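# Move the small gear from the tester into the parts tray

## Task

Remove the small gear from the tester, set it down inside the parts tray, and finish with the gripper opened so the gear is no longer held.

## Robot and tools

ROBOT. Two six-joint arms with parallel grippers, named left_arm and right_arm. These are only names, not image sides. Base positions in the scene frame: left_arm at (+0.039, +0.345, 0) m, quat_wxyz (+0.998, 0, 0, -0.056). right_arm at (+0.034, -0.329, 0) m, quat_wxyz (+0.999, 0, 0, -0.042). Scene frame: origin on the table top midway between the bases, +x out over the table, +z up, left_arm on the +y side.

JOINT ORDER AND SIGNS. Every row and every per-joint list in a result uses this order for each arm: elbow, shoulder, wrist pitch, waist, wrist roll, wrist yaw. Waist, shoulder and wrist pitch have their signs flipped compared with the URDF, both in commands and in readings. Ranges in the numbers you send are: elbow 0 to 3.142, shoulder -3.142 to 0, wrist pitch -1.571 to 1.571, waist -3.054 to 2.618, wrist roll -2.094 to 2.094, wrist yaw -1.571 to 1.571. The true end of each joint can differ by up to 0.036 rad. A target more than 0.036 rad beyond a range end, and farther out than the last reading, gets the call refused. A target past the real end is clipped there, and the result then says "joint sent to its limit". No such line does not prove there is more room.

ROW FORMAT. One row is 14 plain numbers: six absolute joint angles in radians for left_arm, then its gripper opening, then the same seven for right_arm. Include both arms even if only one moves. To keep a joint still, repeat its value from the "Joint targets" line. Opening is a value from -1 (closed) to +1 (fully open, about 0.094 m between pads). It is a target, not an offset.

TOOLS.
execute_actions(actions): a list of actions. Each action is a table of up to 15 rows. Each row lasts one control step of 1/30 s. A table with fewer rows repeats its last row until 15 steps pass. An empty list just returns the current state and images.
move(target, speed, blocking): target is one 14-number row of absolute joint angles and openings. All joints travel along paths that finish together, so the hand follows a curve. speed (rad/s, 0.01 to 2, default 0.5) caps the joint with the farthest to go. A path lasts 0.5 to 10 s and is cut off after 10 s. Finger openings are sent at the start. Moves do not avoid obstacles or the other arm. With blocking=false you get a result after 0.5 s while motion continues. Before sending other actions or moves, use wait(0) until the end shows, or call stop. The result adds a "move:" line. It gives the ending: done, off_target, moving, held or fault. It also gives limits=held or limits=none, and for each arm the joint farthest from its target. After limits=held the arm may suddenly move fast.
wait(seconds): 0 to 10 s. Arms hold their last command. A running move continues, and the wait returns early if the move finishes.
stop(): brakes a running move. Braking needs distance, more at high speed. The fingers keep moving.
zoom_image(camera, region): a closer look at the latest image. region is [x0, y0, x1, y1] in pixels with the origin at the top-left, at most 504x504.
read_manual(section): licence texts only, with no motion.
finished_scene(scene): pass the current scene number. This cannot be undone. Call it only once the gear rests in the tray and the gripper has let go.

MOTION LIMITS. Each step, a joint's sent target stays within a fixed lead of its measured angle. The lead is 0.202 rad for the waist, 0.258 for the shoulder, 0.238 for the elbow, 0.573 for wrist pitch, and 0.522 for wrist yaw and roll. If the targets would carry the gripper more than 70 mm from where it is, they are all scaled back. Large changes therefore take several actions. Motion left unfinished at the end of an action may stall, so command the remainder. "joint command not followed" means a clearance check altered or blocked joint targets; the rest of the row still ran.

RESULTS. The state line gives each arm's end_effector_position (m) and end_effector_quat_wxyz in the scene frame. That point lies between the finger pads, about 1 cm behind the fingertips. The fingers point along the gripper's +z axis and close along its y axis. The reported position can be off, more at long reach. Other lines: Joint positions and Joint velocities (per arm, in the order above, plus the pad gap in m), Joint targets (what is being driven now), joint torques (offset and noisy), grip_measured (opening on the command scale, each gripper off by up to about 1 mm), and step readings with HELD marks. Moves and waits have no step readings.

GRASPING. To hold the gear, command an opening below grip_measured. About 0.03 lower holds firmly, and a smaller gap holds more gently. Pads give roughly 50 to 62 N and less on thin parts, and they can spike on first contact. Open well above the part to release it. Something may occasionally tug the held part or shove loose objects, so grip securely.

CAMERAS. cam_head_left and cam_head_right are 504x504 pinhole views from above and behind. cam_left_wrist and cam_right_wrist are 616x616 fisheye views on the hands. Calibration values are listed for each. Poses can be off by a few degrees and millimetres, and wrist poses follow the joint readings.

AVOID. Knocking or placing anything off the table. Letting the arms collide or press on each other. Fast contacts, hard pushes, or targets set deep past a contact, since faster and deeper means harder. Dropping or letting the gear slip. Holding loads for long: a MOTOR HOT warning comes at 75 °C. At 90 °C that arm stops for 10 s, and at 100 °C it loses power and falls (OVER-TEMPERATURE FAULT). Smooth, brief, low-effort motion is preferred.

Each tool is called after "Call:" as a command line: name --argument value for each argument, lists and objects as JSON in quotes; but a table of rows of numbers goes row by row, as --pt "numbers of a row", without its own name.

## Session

Call:
execute_actions --actions '[]'

Scene clock: 0.00 s.
left_arm: end_effector_position=(+0.3976, +0.3899, +0.2407) grip_measured=+1.000 end_effector_quat_wxyz=(+0.225, +0.110, +0.966, -0.063) | right_arm: end_effector_position=(+0.5358, -0.3687, +0.1011) grip_measured=+1.000 end_effector_quat_wxyz=(-0.239, +0.690, +0.509, +0.455)
Joint names: [elbow, shoulder, wrist pitch, waist, wrist roll, wrist yaw]
Joint positions: left_arm=[ 1.695 -1.604  1.275 -0.368  0.428  0.275  0.094] | right_arm=[ 1.991 -2.399  1.065  0.314  1.529 -1.077  0.094]
Joint velocities: left_arm=[-0.017  0.007 -0.007 -0.002 -0.007 -0.007  0.   ] | right_arm=[-0.027  0.007  0.037  0.007  0.051  0.022  0.   ]
Joint torques (N m, as the arm reports them, + toward a larger Joint positions number): no reading
Joint targets: left_arm=[1.707 -1.593 1.270 -0.368 0.430 0.282] | right_arm=[1.999 -2.384 1.069 0.314 1.530 -1.090]
camera_calibration (this result's frames):
cam_left_wrist: T_world_to_cam=[[-0.0507687, -0.979962, 0.192608, 0.360626], [-0.99868, 0.0483123, -0.0174316, 0.434079], [0.00777693, -0.193238, -0.981121, 0.432328], [0, 0, 0, 1]] pos_world=[0.448452, 0.41597, 0.362274]
cam_right_wrist: T_world_to_cam=[[-0.867567, 0.490853, 0.0799477, 0.635703], [-0.110672, -0.347279, 0.931208, -0.144847], [0.484851, 0.799037, 0.355611, 0.118464], [0, 0, 0, 1]] pos_world=[0.478047, -0.456997, 0.0419328]

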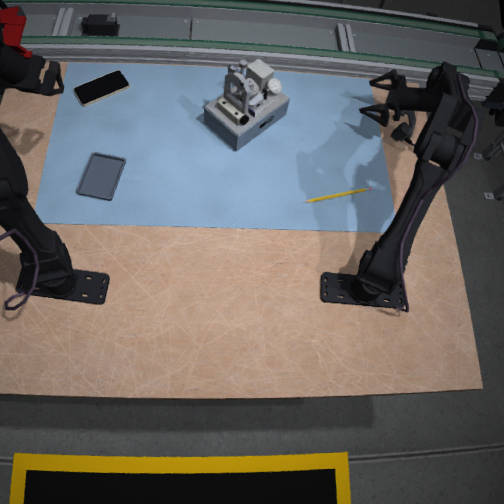

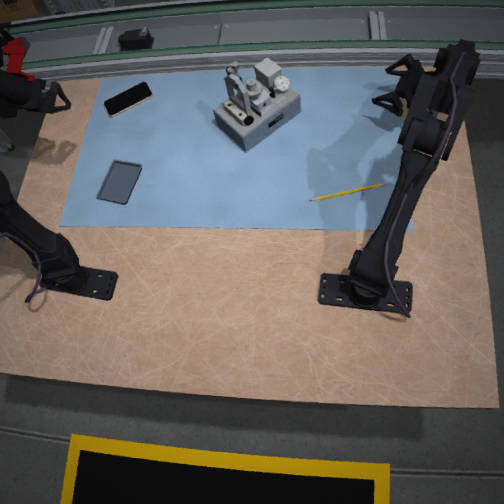

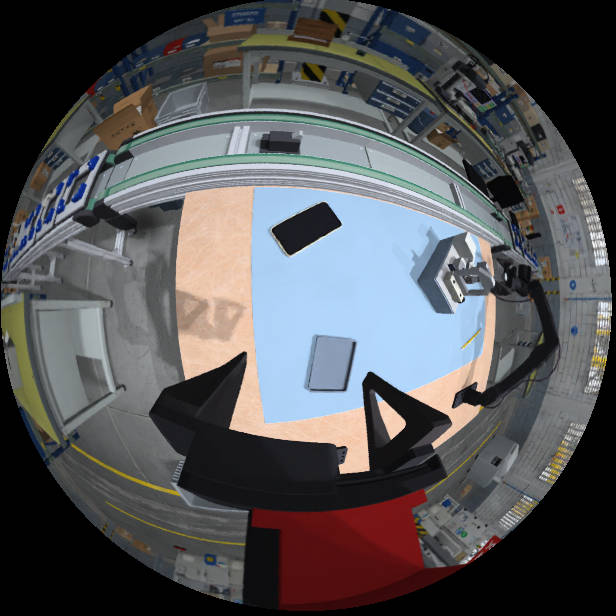

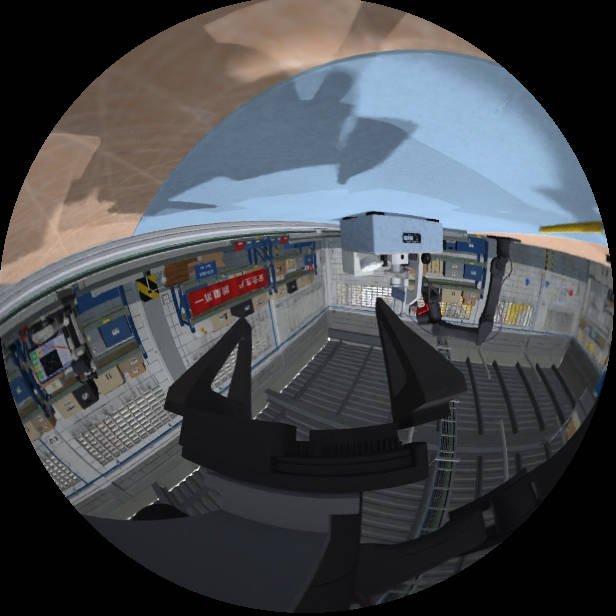

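Call:
zoom_image --camera "cam_head_left" --region '[190,40,310,160]'

Call:
zoom_image --camera "cam_head_right" --region '[200,40,320,160]'

Region (190, 40, 310, 160) of cam_head_left's 504x504 image, scaled by 4.200, with more detail than that image has.

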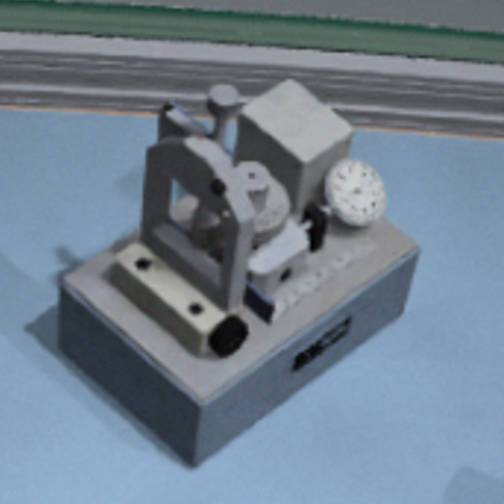

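Region (200, 40, 320, 160) of cam_head_right's 504x504 image, scaled by 4.200, with more detail than that image has.

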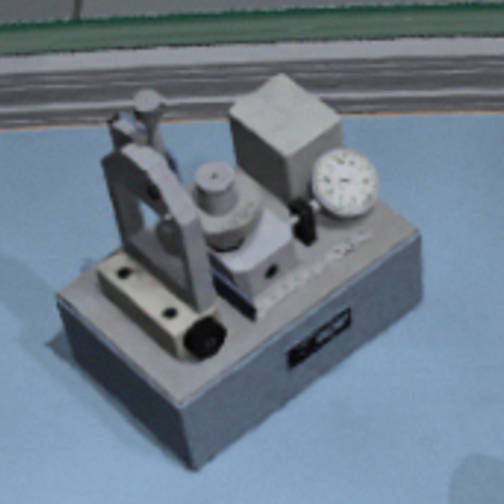

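Call:
move --target '[0.75,-1.3,-0.3,0.3,0,0.15,-0.45,0.9,-1.2,-0.05,0.0,0,0,-0.35]' --speed 0.8

Call:
move --target '[0.79,-1.86,-1.0,0.532,0,0.17,-0.45,0.75,-1.2,-0.2,-0.69,0,0,-0.35]' --speed 0.5

Call:
zoom_image --camera "cam_left_wrist" --region '[210,200,410,400]'

Call:
zoom_image --camera "cam_right_wrist" --region '[220,160,400,340]'

Scene clock: 31.03 s.
left_arm: end_effector_position=(+0.4232, +0.1506, +0.2218) grip_measured=-0.449 end_effector_quat_wxyz=(+0.571, +0.211, +0.773, -0.179) | right_arm: end_effector_position=(+0.4521, -0.3652, +0.2780) grip_measured=-0.348 end_effector_quat_wxyz=(+0.599, +0.037, +0.800, -0.020)
Joint names: [elbow, shoulder, wrist pitch, waist, wrist roll, wrist yaw]
Joint positions: left_arm=[ 0.752 -1.324 -0.28   0.294  0.01   0.156  0.026] | right_arm=[ 0.909 -1.222 -0.027  0.011  0.009 -0.014  0.031]
Joint velocities: left_arm=[ 0.012 -0.012  0.022  0.022  0.037 -0.037  0.   ] | right_arm=[ 0.002 -0.017 -0.007  0.017 -0.007  0.007 -0.   ]
Joint torques (N m, as the arm reports them, + toward a larger Joint positions number): left_arm=[ 6.26  6.24 -1.85  0.55 -0.12 -0.01] | right_arm=[ 7.23  5.12 -2.12 -0.85 -0.12  0.17]
Joint targets: left_arm=[0.750 -1.300 -0.300 0.300 0.000 0.150] | right_arm=[0.900 -1.200 -0.050 -0.000 -0.000 0.000]
move: off_target (left_arm, right_arm); limits=none; left_arm: farthest joint: the shoulder, 0.024 radians from its target (0.304 radians at the start); right_arm: farthest joint: the wrist pitch, 0.023 radians from its target (1.115 radians at the start)
camera_calibration (this result's frames):
cam_left_wrist: T_world_to_cam=[[-0.479732, -0.839623, 0.254737, 0.277685], [-0.665355, 0.158857, -0.729429, 0.471065], [0.571979, -0.519421, -0.634856, 0.100861], [0, 0, 0, 1]] pos_world=[0.38895, 0.210708, 0.336904]
cam_right_wrist: T_world_to_cam=[[-0.134368, -0.95696, -0.257242, -0.219232], [-0.88964, 0.230834, -0.394027, 0.614028], [0.436448, 0.175908, -0.882366, 0.231807], [0, 0, 0, 1]] pos_world=[0.415634, -0.392312, 0.390087]

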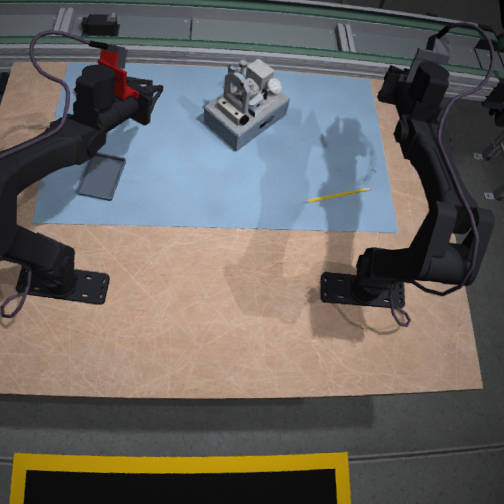

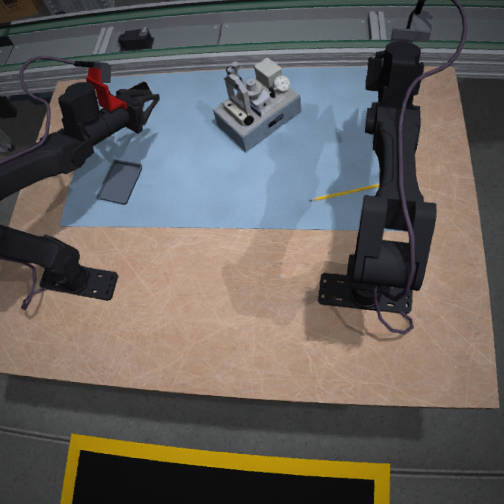

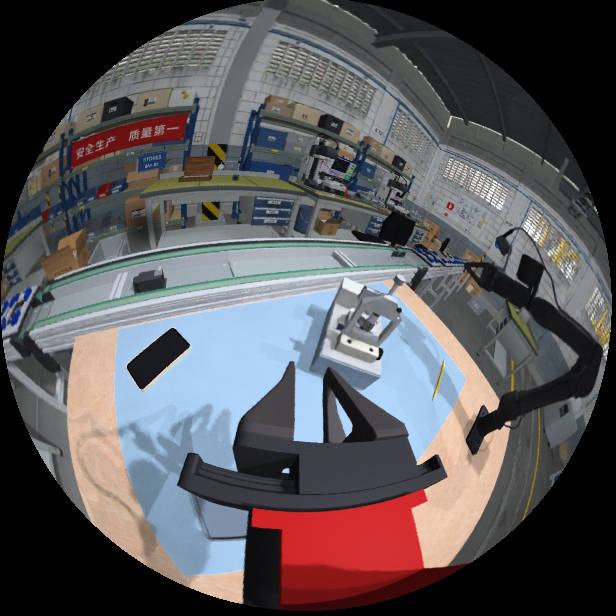

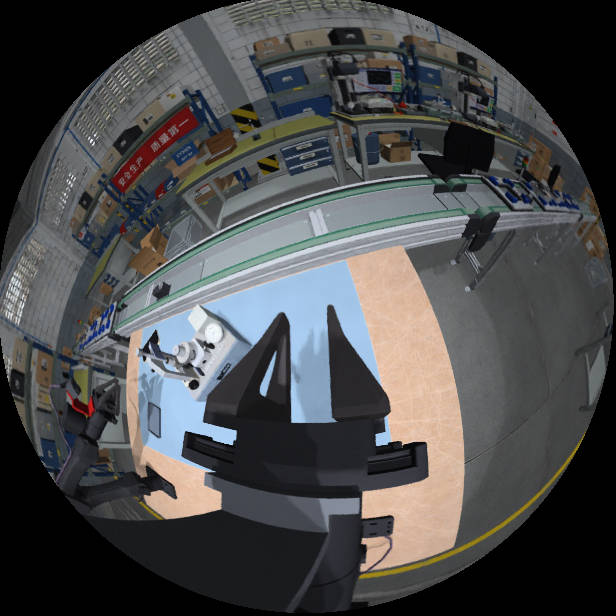

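Scene clock: 33.27 s.
left_arm: end_effector_position=(+0.4274, +0.0214, +0.1522) grip_measured=-0.449 end_effector_quat_wxyz=(+0.611, +0.289, +0.688, -0.263) | right_arm: end_effector_position=(+0.3744, -0.0937, +0.2388) grip_measured=-0.348 end_effector_quat_wxyz=(+0.569, -0.236, +0.767, +0.182)
Joint names: [elbow, shoulder, wrist pitch, waist, wrist roll, wrist yaw]
Joint positions: left_arm=[ 0.763 -1.86  -0.981  0.526  0.01   0.165  0.026] | right_arm=[ 0.755 -1.222 -0.177 -0.682  0.008 -0.011  0.031]
Joint velocities: left_arm=[-0.012  0.012 -0.022  0.002 -0.051  0.022 -0.   ] | right_arm=[ 0.007  0.007 -0.037 -0.002 -0.007  0.037 -0.   ]
Joint torques (N m, as the arm reports them, + toward a larger Joint positions number): left_arm=[ 6.98  7.44 -1.87  0.53 -0.12  0.08] | right_arm=[ 7.35  5.02 -2.11 -0.7  -0.09  0.11]
Joint targets: left_arm=[0.790 -1.860 -1.000 0.532 -0.000 0.170] | right_arm=[0.750 -1.200 -0.200 -0.690 0.000 -0.000]
move: off_target (left_arm, right_arm); limits=none; left_arm: farthest joint: the elbow, 0.027 radians from its target (0.038 radians at the start); right_arm: farthest joint: the wrist pitch, 0.023 radians from its target (0.173 radians at the start)
camera_calibration (this result's frames):
cam_left_wrist: T_world_to_cam=[[-0.699724, -0.675218, 0.23338, 0.282714], [-0.49998, 0.229494, -0.835076, 0.387501], [0.510299, -0.701008, -0.498179, -0.003361], [0, 0, 0, 1]] pos_world=[0.39328, 0.0996081, 0.255939]
cam_right_wrist: T_world_to_cam=[[0.504374, -0.824843, -0.255423, -0.207189], [-0.834196, -0.389071, -0.39082, 0.387217], [0.222988, 0.410193, -0.884318, 0.285687], [0, 0, 0, 1]] pos_world=[0.363811, -0.13743, 0.35105]

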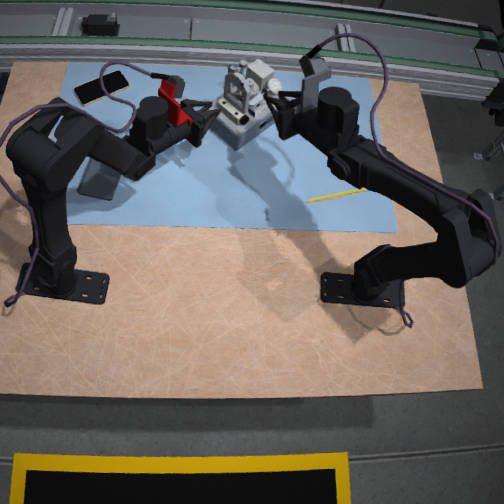

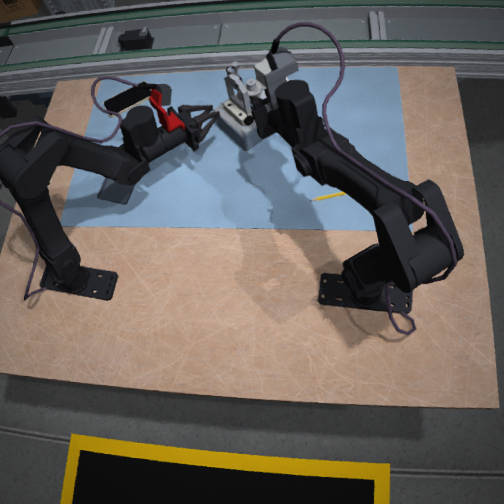

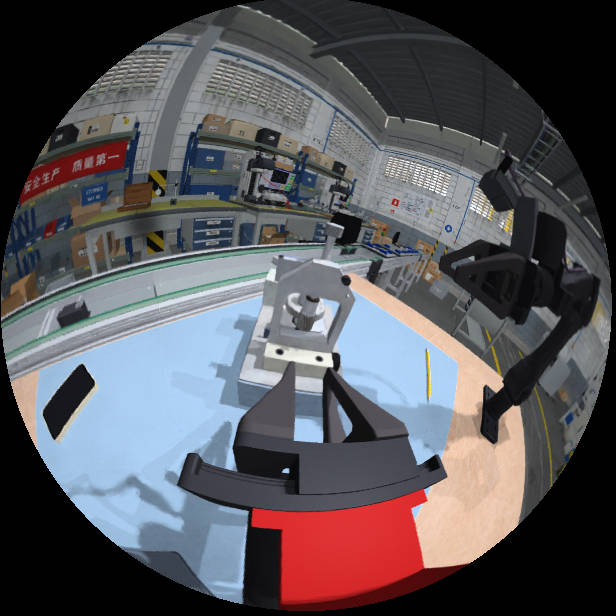

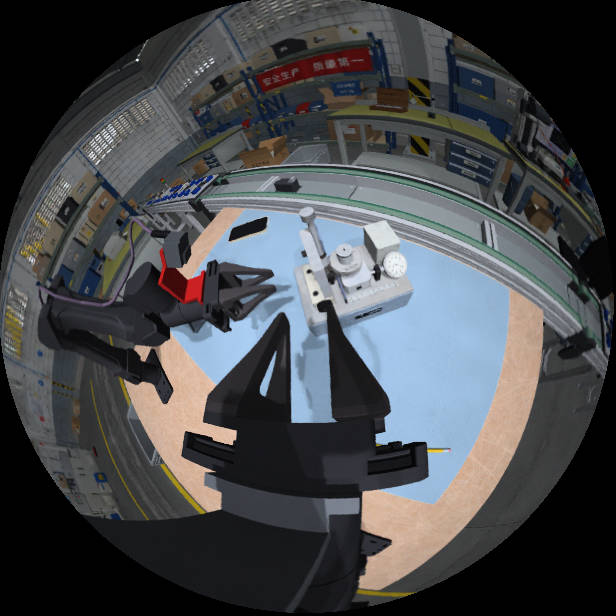

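Region (210, 200, 410, 400) of cam_left_wrist's 616x616 image, scaled by 2.520, with more detail than that image has.

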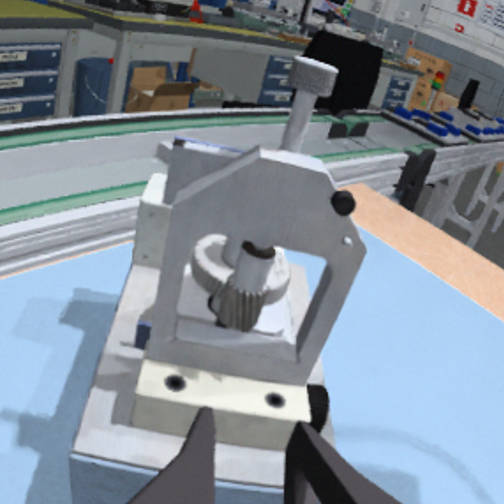

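Region (220, 160, 400, 340) of cam_right_wrist's 616x616 image, scaled by 2.800, with more detail than that image has.

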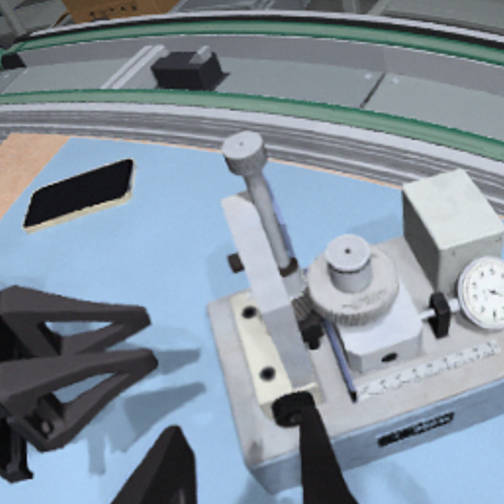

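Call:
move --target '[0.996,-1.99,-0.925,0.552,0,0.14,-0.45,1.5,-1.4,0.6,-0.69,0,0,-0.35]' --speed 0.5

Call:
zoom_image --camera "cam_left_wrist" --region '[210,220,410,420]'

Scene clock: 54.60 s.
left_arm: end_effector_position=(+0.4612, -0.0116, +0.1621) grip_measured=-0.449 end_effector_quat_wxyz=(+0.622, +0.287, +0.678, -0.265) | right_arm: end_effector_position=(+0.3873, -0.0850, +0.3403) grip_measured=-0.348 end_effector_quat_wxyz=(+0.486, -0.252, +0.822, +0.157)
Joint names: [elbow, shoulder, wrist pitch, waist, wrist roll, wrist yaw]
Joint positions: left_arm=[ 0.97  -1.987 -0.932  0.543  0.01   0.147  0.026] | right_arm=[ 1.475 -1.388  0.585 -0.682  0.008 -0.011  0.031]
Joint velocities: left_arm=[-0.007 -0.007 -0.022  0.012 -0.007  0.022 -0.   ] | right_arm=[-0.037 -0.012  0.007  0.002 -0.051  0.037  0.001]
Joint torques (N m, as the arm reports them, + toward a larger Joint positions number): left_arm=[ 7.26  8.42 -1.62  0.76 -0.12 -0.02] | right_arm=[ 9.95  3.52 -1.6  -0.65 -0.1   0.1 ]
Joint targets: left_arm=[0.996 -1.990 -0.925 0.552 0.000 0.140] | right_arm=[1.500 -1.400 0.600 -0.690 -0.000 -0.000]
move: off_target (left_arm, right_arm); limits=none; left_arm: farthest joint: the elbow, 0.026 radians from its target (0.233 radians at the start); right_arm: farthest joint: the elbow, 0.025 radians from its target (0.745 radians at the start)
camera_calibration (this result's frames):
cam_left_wrist: T_world_to_cam=[[-0.705263, -0.671681, 0.226824, 0.285444], [-0.478168, 0.214466, -0.851681, 0.412717], [0.523412, -0.709119, -0.472431, -0.049161], [0, 0, 0, 1]] pos_world=[0.424393, 0.0683529, 0.263532]
cam_right_wrist: T_world_to_cam=[[0.461517, -0.853964, -0.240307, -0.171568], [-0.884796, -0.423453, -0.194481, 0.390861], [0.0643204, 0.302379, -0.951015, 0.443962], [0, 0, 0, 1]] pos_world=[0.396458, -0.115247, 0.457]

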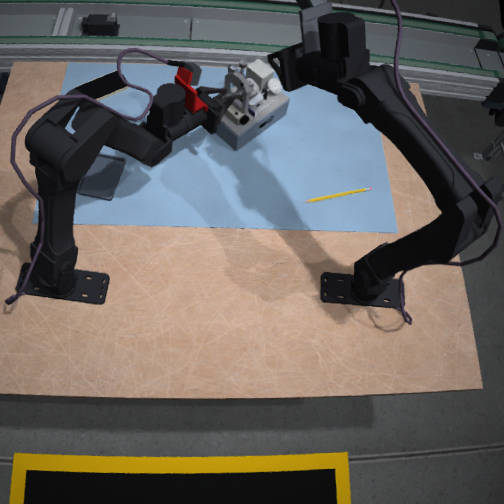

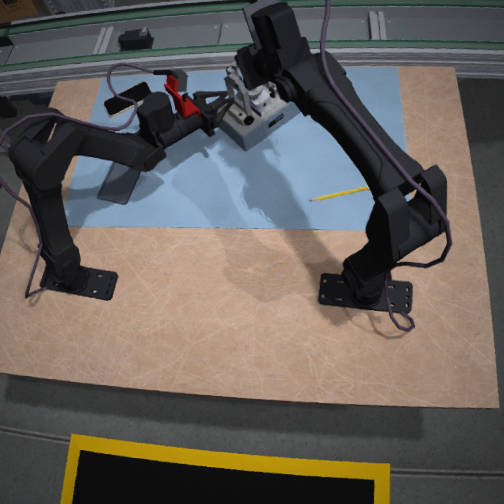

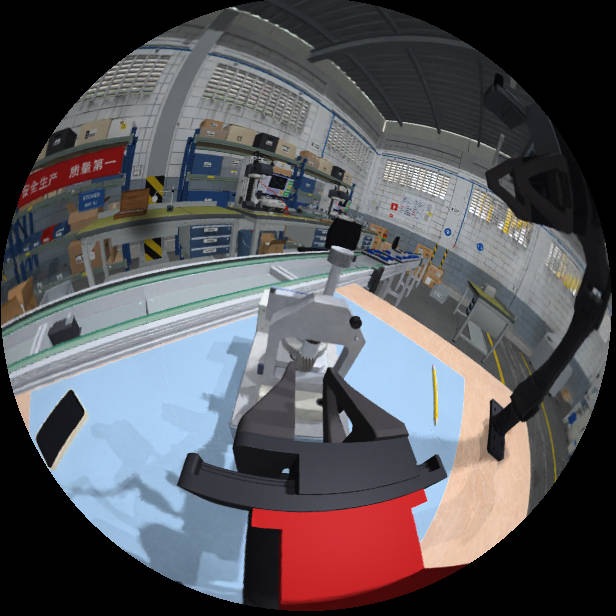

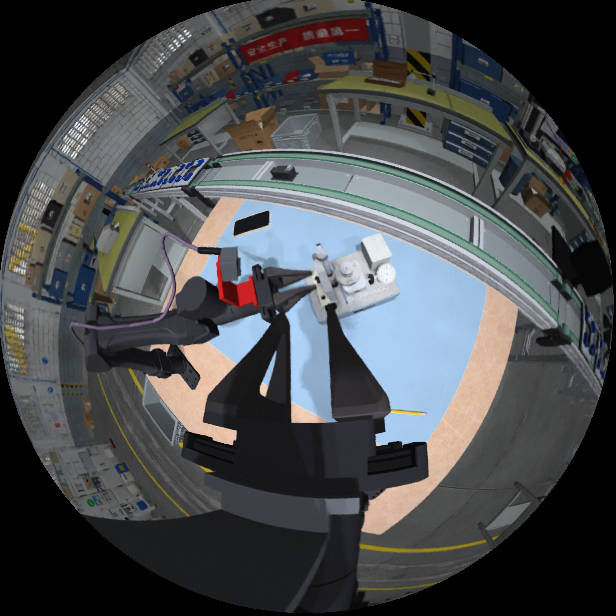

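Region (210, 220, 410, 420) of cam_left_wrist's 616x616 image, scaled by 2.520, with more detail than that image has.

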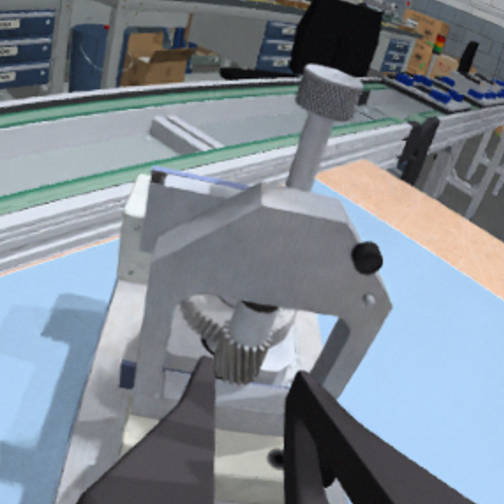

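Nearly identical to before. Advance (yaw slightly smaller).

Call:
move --target '[1.187,-2.106,-0.842,0.567,0,0.118,-0.45,1.905,-1.83,0.85,-0.69,0,0,-0.35]' --speed 0.22

Call:
zoom_image --camera "cam_left_wrist" --region '[210,240,410,440]'

Call:
zoom_image --camera "cam_right_wrist" --region '[210,180,410,380]'

Scene clock: 61.77 s.
left_arm: end_effector_position=(+0.4890, -0.0405, +0.1572) grip_measured=-0.449 end_effector_quat_wxyz=(+0.618, +0.287, +0.683, -0.262) | right_arm: end_effector_position=(+0.4494, -0.0428, +0.2683) grip_measured=-0.348 end_effector_quat_wxyz=(+0.362, -0.270, +0.884, +0.118)
Joint names: [elbow, shoulder, wrist pitch, waist, wrist roll, wrist yaw]
Joint positions: left_arm=[ 1.159 -2.106 -0.848  0.559  0.01   0.126  0.026] | right_arm=[ 1.875 -1.829  0.835 -0.682  0.008 -0.011  0.031]
Joint velocities: left_arm=[-0.017 -0.002 -0.007 -0.002  0.081 -0.007 -0.001] | right_arm=[ 0.002 -0.017  0.037 -0.007  0.022  0.007  0.001]
Joint torques (N m, as the arm reports them, + toward a larger Joint positions number): left_arm=[ 7.61  9.72 -1.66  0.69 -0.12 -0.05] | right_arm=[ 9.96  8.09 -1.34 -0.71 -0.1   0.09]
Joint targets: left_arm=[1.187 -2.106 -0.842 0.567 0.000 0.118] | right_arm=[1.905 -1.830 0.850 -0.690 0.000 0.000]
move: off_target (left_arm, right_arm); limits=none; left_arm: farthest joint: the elbow, 0.028 radians from its target (0.217 radians at the start); right_arm: farthest joint: the elbow, 0.030 radians from its target (0.430 radians at the start)
camera_calibration (this result's frames):
cam_left_wrist: T_world_to_cam=[[-0.700231, -0.676877, 0.226964, 0.284058], [-0.487511, 0.22111, -0.844656, 0.431796], [0.521544, -0.702102, -0.484813, -0.0833191], [0, 0, 0, 1]] pos_world=[0.452867, 0.0383, 0.259853]
cam_right_wrist: T_world_to_cam=[[0.407831, -0.890443, -0.201951, -0.169216], [-0.897189, -0.431874, 0.092389, 0.377946], [-0.169485, 0.14351, -0.975028, 0.463456], [0, 0, 0, 1]] pos_world=[0.486649, -0.0539621, 0.382792]

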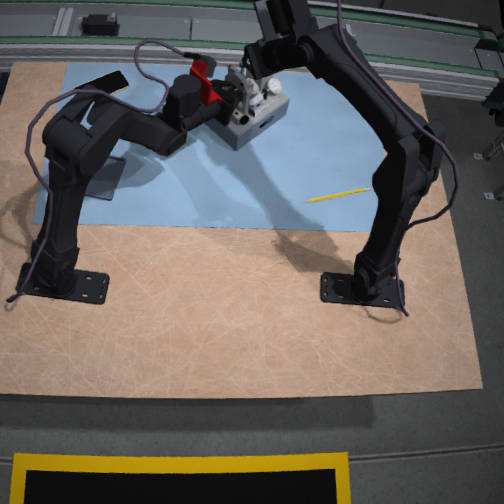

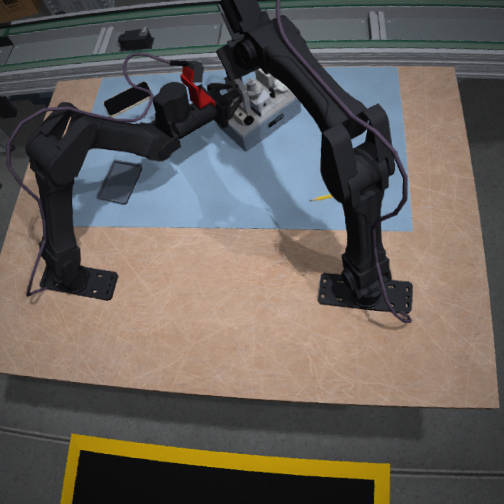

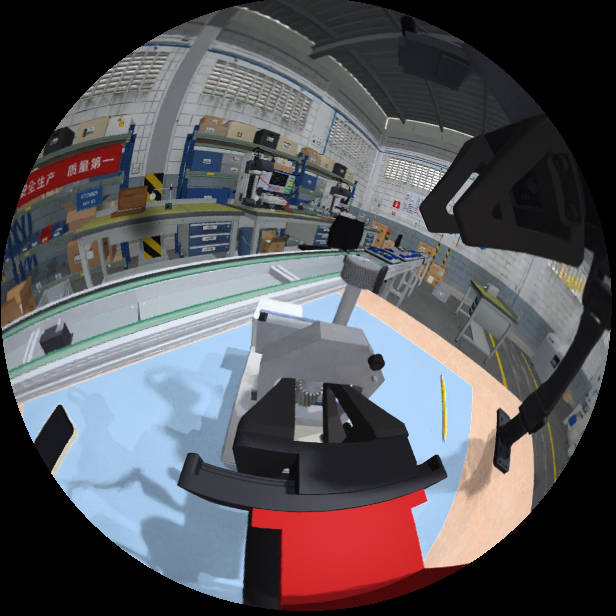

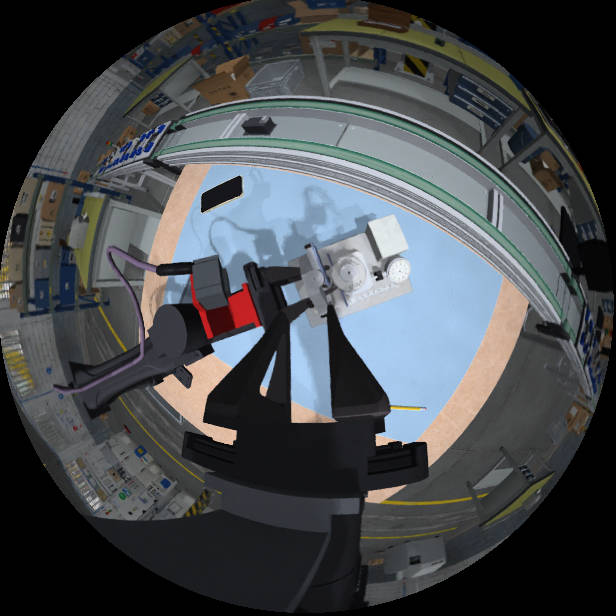

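Region (210, 240, 410, 440) of cam_left_wrist's 616x616 image, scaled by 2.520, with more detail than that image has.

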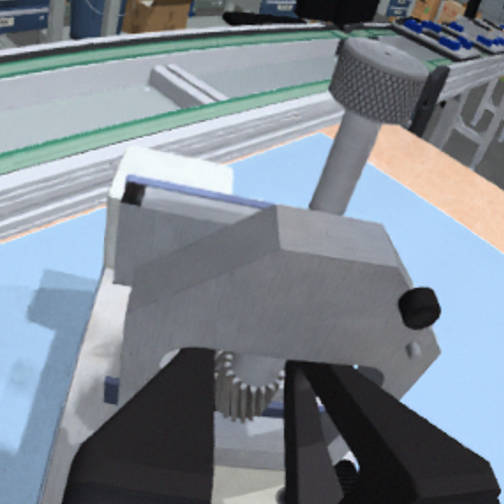

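Region (210, 180, 410, 380) of cam_right_wrist's 616x616 image, scaled by 2.520, with more detail than that image has.

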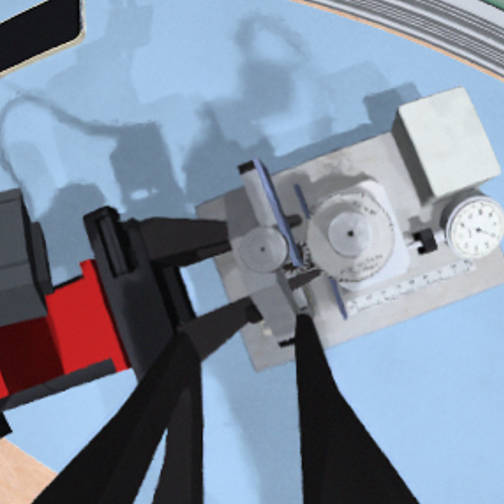

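Call:
move --target '[1.187,-2.106,-0.842,0.567,0,0.118,-0.66,1.92,-1.945,0.725,-0.66,0,0,-0.35]' --speed 0.1

Call:
zoom_image --camera "cam_right_wrist" --region '[230,220,390,380]'

Call:
zoom_image --camera "cam_left_wrist" --region '[240,200,440,400]'

Scene clock: 69.60 s.
left_arm: end_effector_position=(+0.4874, -0.0421, +0.1572) grip_measured=-0.644 end_effector_quat_wxyz=(+0.617, +0.290, +0.682, -0.265) | right_arm: end_effector_position=(+0.4793, -0.0294, +0.2334) grip_measured=-0.348 end_effector_quat_wxyz=(+0.358, -0.266, +0.888, +0.115)
Joint names: [elbow, shoulder, wrist pitch, waist, wrist roll, wrist yaw]
Joint positions: left_arm=[ 1.159 -2.106 -0.847  0.561  0.009  0.133  0.017] | right_arm=[ 1.89  -1.942  0.748 -0.671  0.008 -0.011  0.031]
Joint velocities: left_arm=[-0.012 -0.017  0.007 -0.007 -0.066  0.037 -0.   ] | right_arm=[ 0.002 -0.017 -0.066  0.007 -0.022  0.037 -0.   ]
Joint torques (N m, as the arm reports them, + toward a larger Joint positions number): left_arm=[ 7.6   9.74 -1.63  0.52 -0.11 -0.07] | right_arm=[10.2   9.11 -1.72  0.83 -0.11  0.11]
Joint targets: left_arm=[1.187 -2.106 -0.842 0.567 -0.000 0.118] | right_arm=[1.920 -1.945 0.725 -0.660 0.000 0.000]
move: off_target (left_arm, right_arm); limits=none; left_arm: farthest joint: the elbow, 0.028 radians from its target (0.028 radians at the start); right_arm: farthest joint: the elbow, 0.030 radians from its target (0.045 radians at the start)
camera_calibration (this result's frames):
cam_left_wrist: T_world_to_cam=[[-0.705442, -0.67084, 0.228746, 0.284367], [-0.48696, 0.224234, -0.84415, 0.43111], [0.514997, -0.706889, -0.484856, -0.0807007], [0, 0, 0, 1]] pos_world=[0.452098, 0.0370488, 0.259745]
cam_right_wrist: T_world_to_cam=[[0.396571, -0.895895, -0.200261, -0.171688], [-0.900915, -0.421712, 0.102527, 0.413491], [-0.176306, 0.139758, -0.974363, 0.435613], [0, 0, 0, 1]] pos_world=[0.517408, -0.0403213, 0.347669]

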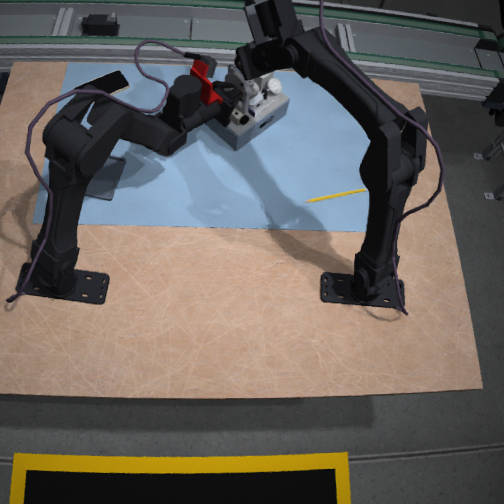

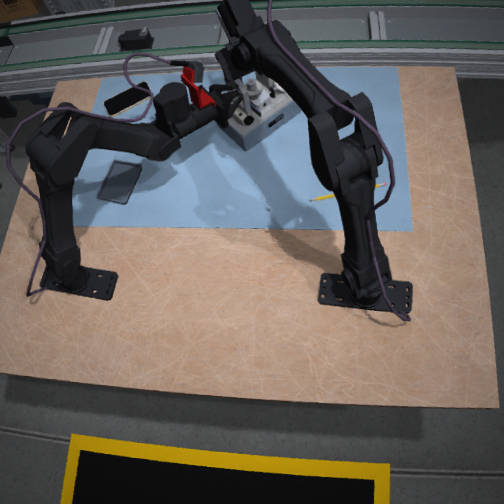

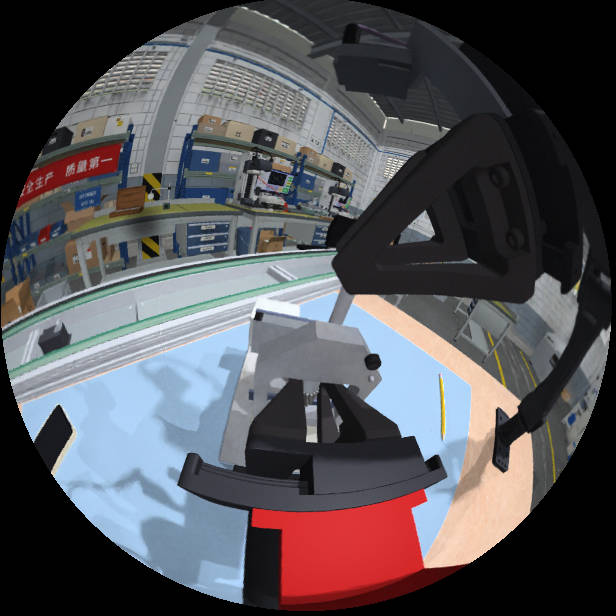

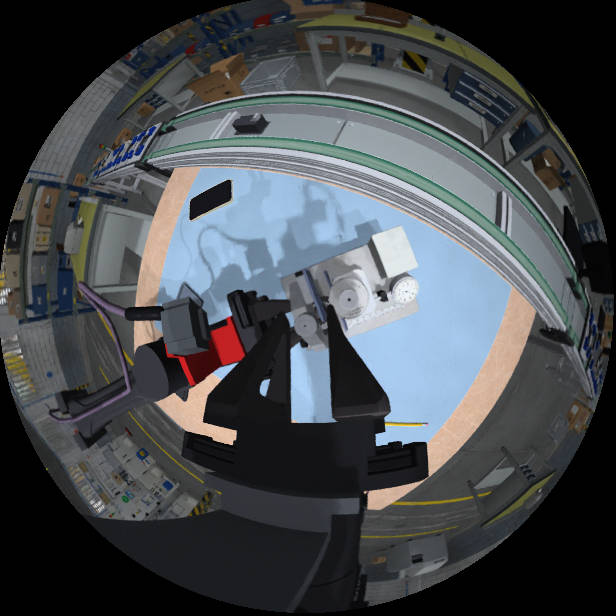

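Region (230, 220, 390, 380) of cam_right_wrist's 616x616 image, scaled by 3.150, with more detail than that image has.

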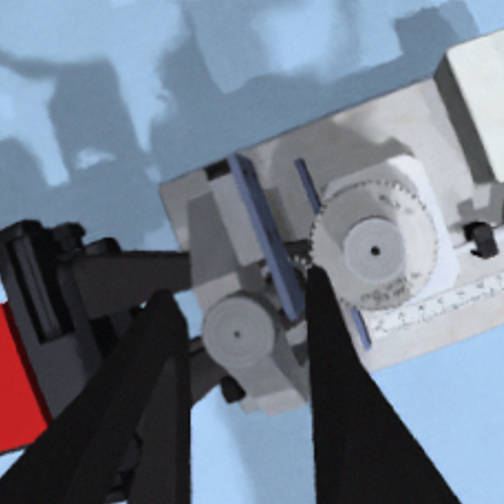

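Region (240, 200, 440, 400) of cam_left_wrist's 616x616 image, scaled by 2.520, with more detail than that image has.

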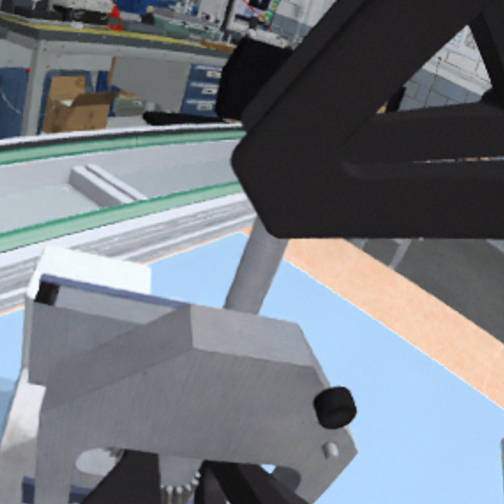

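Good. Close both, then ramp the pull.

Call:
execute_actions --actions '[[[1.187,-2.106,-0.845,0.567,0,0.13,-0.69,1.92,-1.945,0.735,-0.672,0,0,-0.6]],[[1.187,-2.106,-0.845,0.567,0,0.13,-0.70,1.92,-1.945,0.735,-0.672,0,0,-0.745]],[[1.187,-2.106,-0.845,0.567,0,0.13,-0.70,1.92,-1.91,0.735,-0.672,0,0,-0.745]],[[1.187,-2.106,-0.845,0.567,0,0.13,-0.70,1.92,-1.88,0.73,-0.672,0,0,-0.745]],[[1.187,-2.106,-0.845,0.567,0,0.13,-0.70,1.92,-1.855,0.73,-0.672,0,0,-0.745]],[[1.187,-2.106,-0.845,0.567,0,0.13,-0.70,1.92,-1.835,0.73,-0.672,0,0,-0.745]],[[1.187,-2.106,-0.845,0.567,0,0.13,-0.70,1.92,-1.82,0.73,-0.672,0,0,-0.745]]]'

Scene clock: 79.53 s.
left_arm: end_effector_position=(+0.4873, -0.0422, +0.1572) grip_measured=-0.651 end_effector_quat_wxyz=(+0.616, +0.290, +0.682, -0.266) | right_arm: end_effector_position=(+0.4779, -0.0288, +0.2512) grip_measured=-0.710 end_effector_quat_wxyz=(+0.377, -0.265, +0.879, +0.123)
Joint names: [elbow, shoulder, wrist pitch, waist, wrist roll, wrist yaw]
Joint positions: left_arm=[ 1.159 -2.106 -0.847  0.561  0.008  0.134  0.016] | right_arm=[ 1.89  -1.913  0.732 -0.672  0.007 -0.015  0.014]
Joint velocities: left_arm=[ 0.002  0.012 -0.022  0.012  0.081 -0.007  0.   ] | right_arm=[-0.012 -0.002 -0.081  0.002  0.081 -0.066  0.   ]
Joint torques (N m, as the arm reports them, + toward a larger Joint positions number): left_arm=[ 7.65  9.75 -1.66  0.55 -0.12  0.  ] | right_arm=[10.31 16.42 -1.55 -0.03 -0.09  0.15]
Joint targets: left_arm=[1.187 -2.106 -0.845 0.567 -0.000 0.130] | right_arm=[1.920 -1.820 0.730 -0.672 0.000 0.000]
Step readings (joint positions; steps 1 to 15: 1st action; 16 to 30: 2nd action; 31 to 45: 3rd action; 46 to 60: 4th action; 61 to 75: 5th action; 76 to 90: 6th action; 91 to 105: 7th action):
0: left_arm=[1.159 -2.106 -0.847 0.561 0.009 0.133] | right_arm=[1.890 -1.942 0.748 -0.671 0.008 -0.011]
1: left_arm=[1.159 -2.106 -0.847 0.561 0.009 0.133] | right_arm=[1.890 -1.942 0.748 -0.671 0.008 -0.011]
2: left_arm=[1.159 -2.106 -0.847 0.561 0.009 0.133] | right_arm=[1.890 -1.942 0.748 -0.671 0.008 -0.011]
4: left_arm=[1.159 -2.106 -0.847 0.561 0.009 0.133] | right_arm=[1.890 -1.942 0.748 -0.671 0.008 -0.011]
8: left_arm=[1.159 -2.106 -0.847 0.561 0.009 0.133] | right_arm=[1.890 -1.942 0.748 -0.671 0.008 -0.011]
15: left_arm=[1.159 -2.106 -0.847 0.561 0.009 0.133] | right_arm=[1.890 -1.942 0.748 -0.671 0.008 -0.011]
16: left_arm=[1.159 -2.106 -0.847 0.561 0.009 0.133] | right_arm=[1.890 -1.942 0.748 -0.671 0.008 -0.016]
17: left_arm=[1.159 -2.106 -0.847 0.561 0.009 0.133] | right_arm=[1.890 -1.942 0.748 -0.672 0.007 -0.015]
19: left_arm=[1.159 -2.106 -0.847 0.561 0.009 0.133] | right_arm=[1.890 -1.942 0.748 -0.672 0.007 -0.015]
23: left_arm=[1.159 -2.106 -0.847 0.561 0.008 0.133] | right_arm=[1.890 -1.942 0.748 -0.672 0.007 -0.015]
30: left_arm=[1.159 -2.106 -0.847 0.561 0.008 0.133] | right_arm=[1.890 -1.942 0.748 -0.672 0.007 -0.015]
31: left_arm=[1.159 -2.106 -0.847 0.561 0.008 0.133] | right_arm=[1.890 -1.942 0.748 -0.672 0.007 -0.015]
32: left_arm=[1.159 -2.106 -0.847 0.561 0.008 0.133] | right_arm=[1.890 -1.942 0.748 -0.672 0.007 -0.015]
34: left_arm=[1.159 -2.106 -0.847 0.561 0.008 0.133] | right_arm=[1.890 -1.942 0.748 -0.672 0.007 -0.015]
38: left_arm=[1.159 -2.106 -0.847 0.561 0.008 0.133] | right_arm=[1.890 -1.942 0.748 -0.672 0.007 -0.015]
45: left_arm=[1.159 -2.106 -0.847 0.561 0.008 0.133] | right_arm=[1.890 -1.942 0.748 -0.672 0.007 -0.015]
46: left_arm=[1.159 -2.106 -0.847 0.561 0.008 0.133] | right_arm=[1.890 -1.941 0.748 -0.672 0.007 -0.015]
47: left_arm=[1.159 -2.106 -0.847 0.561 0.008 0.133] | right_arm=[1.890 -1.940 0.748 -0.672 0.007 -0.015]
49: left_arm=[1.159 -2.106 -0.847 0.561 0.008 0.133] | right_arm=[1.890 -1.940 0.748 -0.672 0.007 -0.015]
53: left_arm=[1.159 -2.106 -0.847 0.561 0.008 0.133] | right_arm=[1.890 -1.940 0.748 -0.672 0.007 -0.015]
60: left_arm=[1.159 -2.106 -0.847 0.561 0.008 0.133] | right_arm=[1.890 -1.940 0.748 -0.672 0.007 -0.015]
61: left_arm=[1.159 -2.106 -0.847 0.561 0.008 0.133] | right_arm=[1.890 -1.938 0.747 -0.672 0.007 -0.015]
62: left_arm=[1.159 -2.106 -0.847 0.561 0.008 0.133] | right_arm=[1.890 -1.937 0.747 -0.672 0.007 -0.015]
64: left_arm=[1.159 -2.106 -0.847 0.561 0.008 0.133] | right_arm=[1.890 -1.933 0.744 -0.672 0.007 -0.015]
68: left_arm=[1.159 -2.106 -0.847 0.561 0.008 0.133] | right_arm=[1.890 -1.929 0.742 -0.672 0.007 -0.015]
75: left_arm=[1.159 -2.106 -0.847 0.561 0.008 0.133] | right_arm=[1.890 -1.929 0.742 -0.672 0.007 -0.015]
76: left_arm=[1.159 -2.106 -0.847 0.561 0.008 0.133] | right_arm=[1.890 -1.927 0.741 -0.672 0.007 -0.015]
77: left_arm=[1.159 -2.106 -0.847 0.561 0.008 0.133] | right_arm=[1.890 -1.927 0.741 -0.672 0.007 -0.015]
79: left_arm=[1.159 -2.106 -0.847 0.561 0.008 0.133] | right_arm=[1.890 -1.923 0.739 -0.672 0.007 -0.015]
83: left_arm=[1.159 -2.106 -0.847 0.561 0.008 0.133] | right_arm=[1.890 -1.920 0.736 -0.672 0.007 -0.015]
90: left_arm=[1.159 -2.106 -0.847 0.561 0.008 0.133] | right_arm=[1.890 -1.920 0.736 -0.672 0.007 -0.015]
91: left_arm=[1.159 -2.106 -0.847 0.561 0.008 0.133] | right_arm=[1.890 -1.919 0.736 -0.672 0.007 -0.015]
92: left_arm=[1.159 -2.106 -0.847 0.561 0.008 0.134] | right_arm=[1.890 -1.918 0.736 -0.672 0.007 -0.015]
94: left_arm=[1.159 -2.106 -0.847 0.561 0.008 0.134] | right_arm=[1.890 -1.915 0.734 -0.672 0.007 -0.015]
98: left_arm=[1.159 -2.106 -0.847 0.561 0.008 0.134] | right_arm=[1.890 -1.913 0.732 -0.672 0.007 -0.015]
105: Joint positions above
camera_calibration (this result's frames):
cam_left_wrist: T_world_to_cam=[[-0.705852, -0.670257, 0.229189, 0.284389], [-0.48707, 0.224314, -0.844065, 0.431128], [0.514331, -0.707417, -0.484795, -0.080423], [0, 0, 0, 1]] pos_world=[0.45209, 0.0370132, 0.259733]
cam_right_wrist: T_world_to_cam=[[0.408296, -0.888432, -0.20972, -0.170082], [-0.901776, -0.428231, 0.0584726, 0.421995], [-0.141758, 0.165247, -0.976011, 0.437285], [0, 0, 0, 1]] pos_world=[0.511978, -0.0426552, 0.36645]

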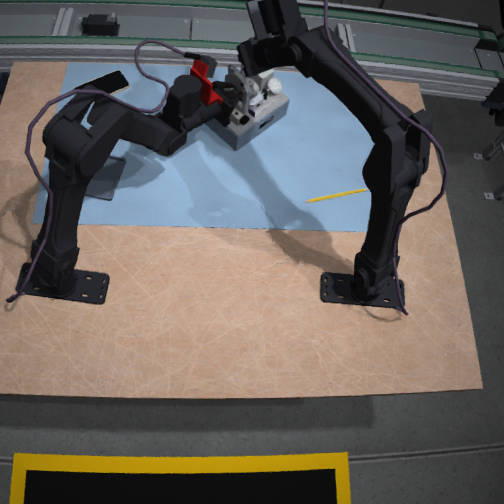

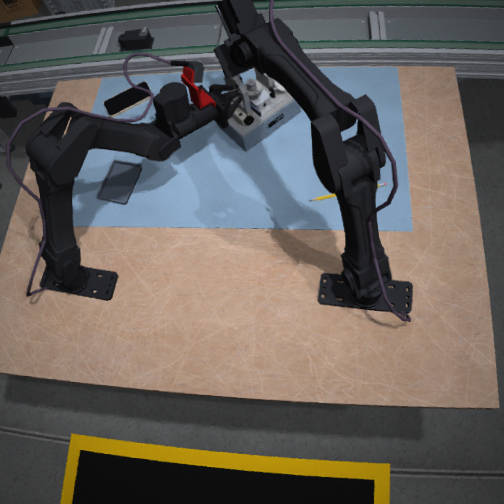

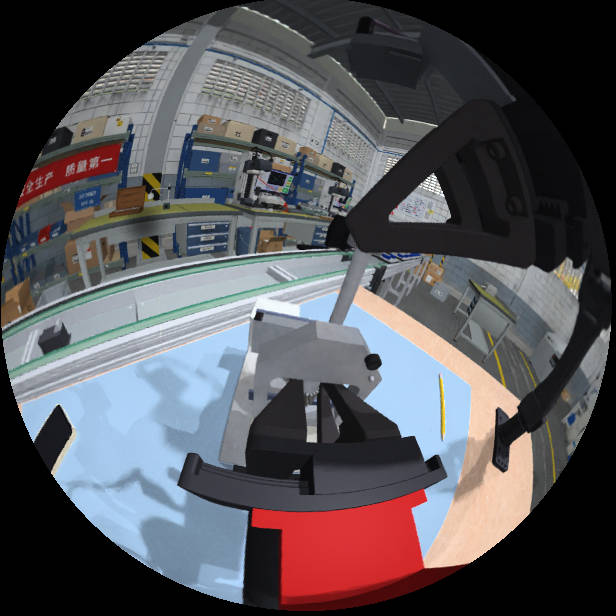

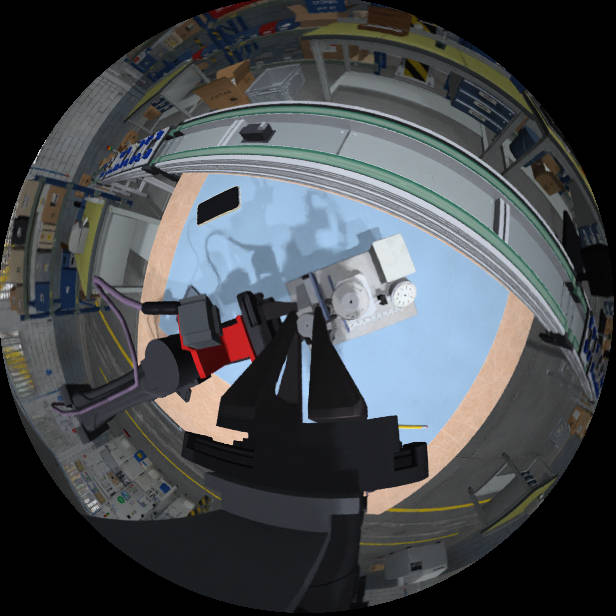

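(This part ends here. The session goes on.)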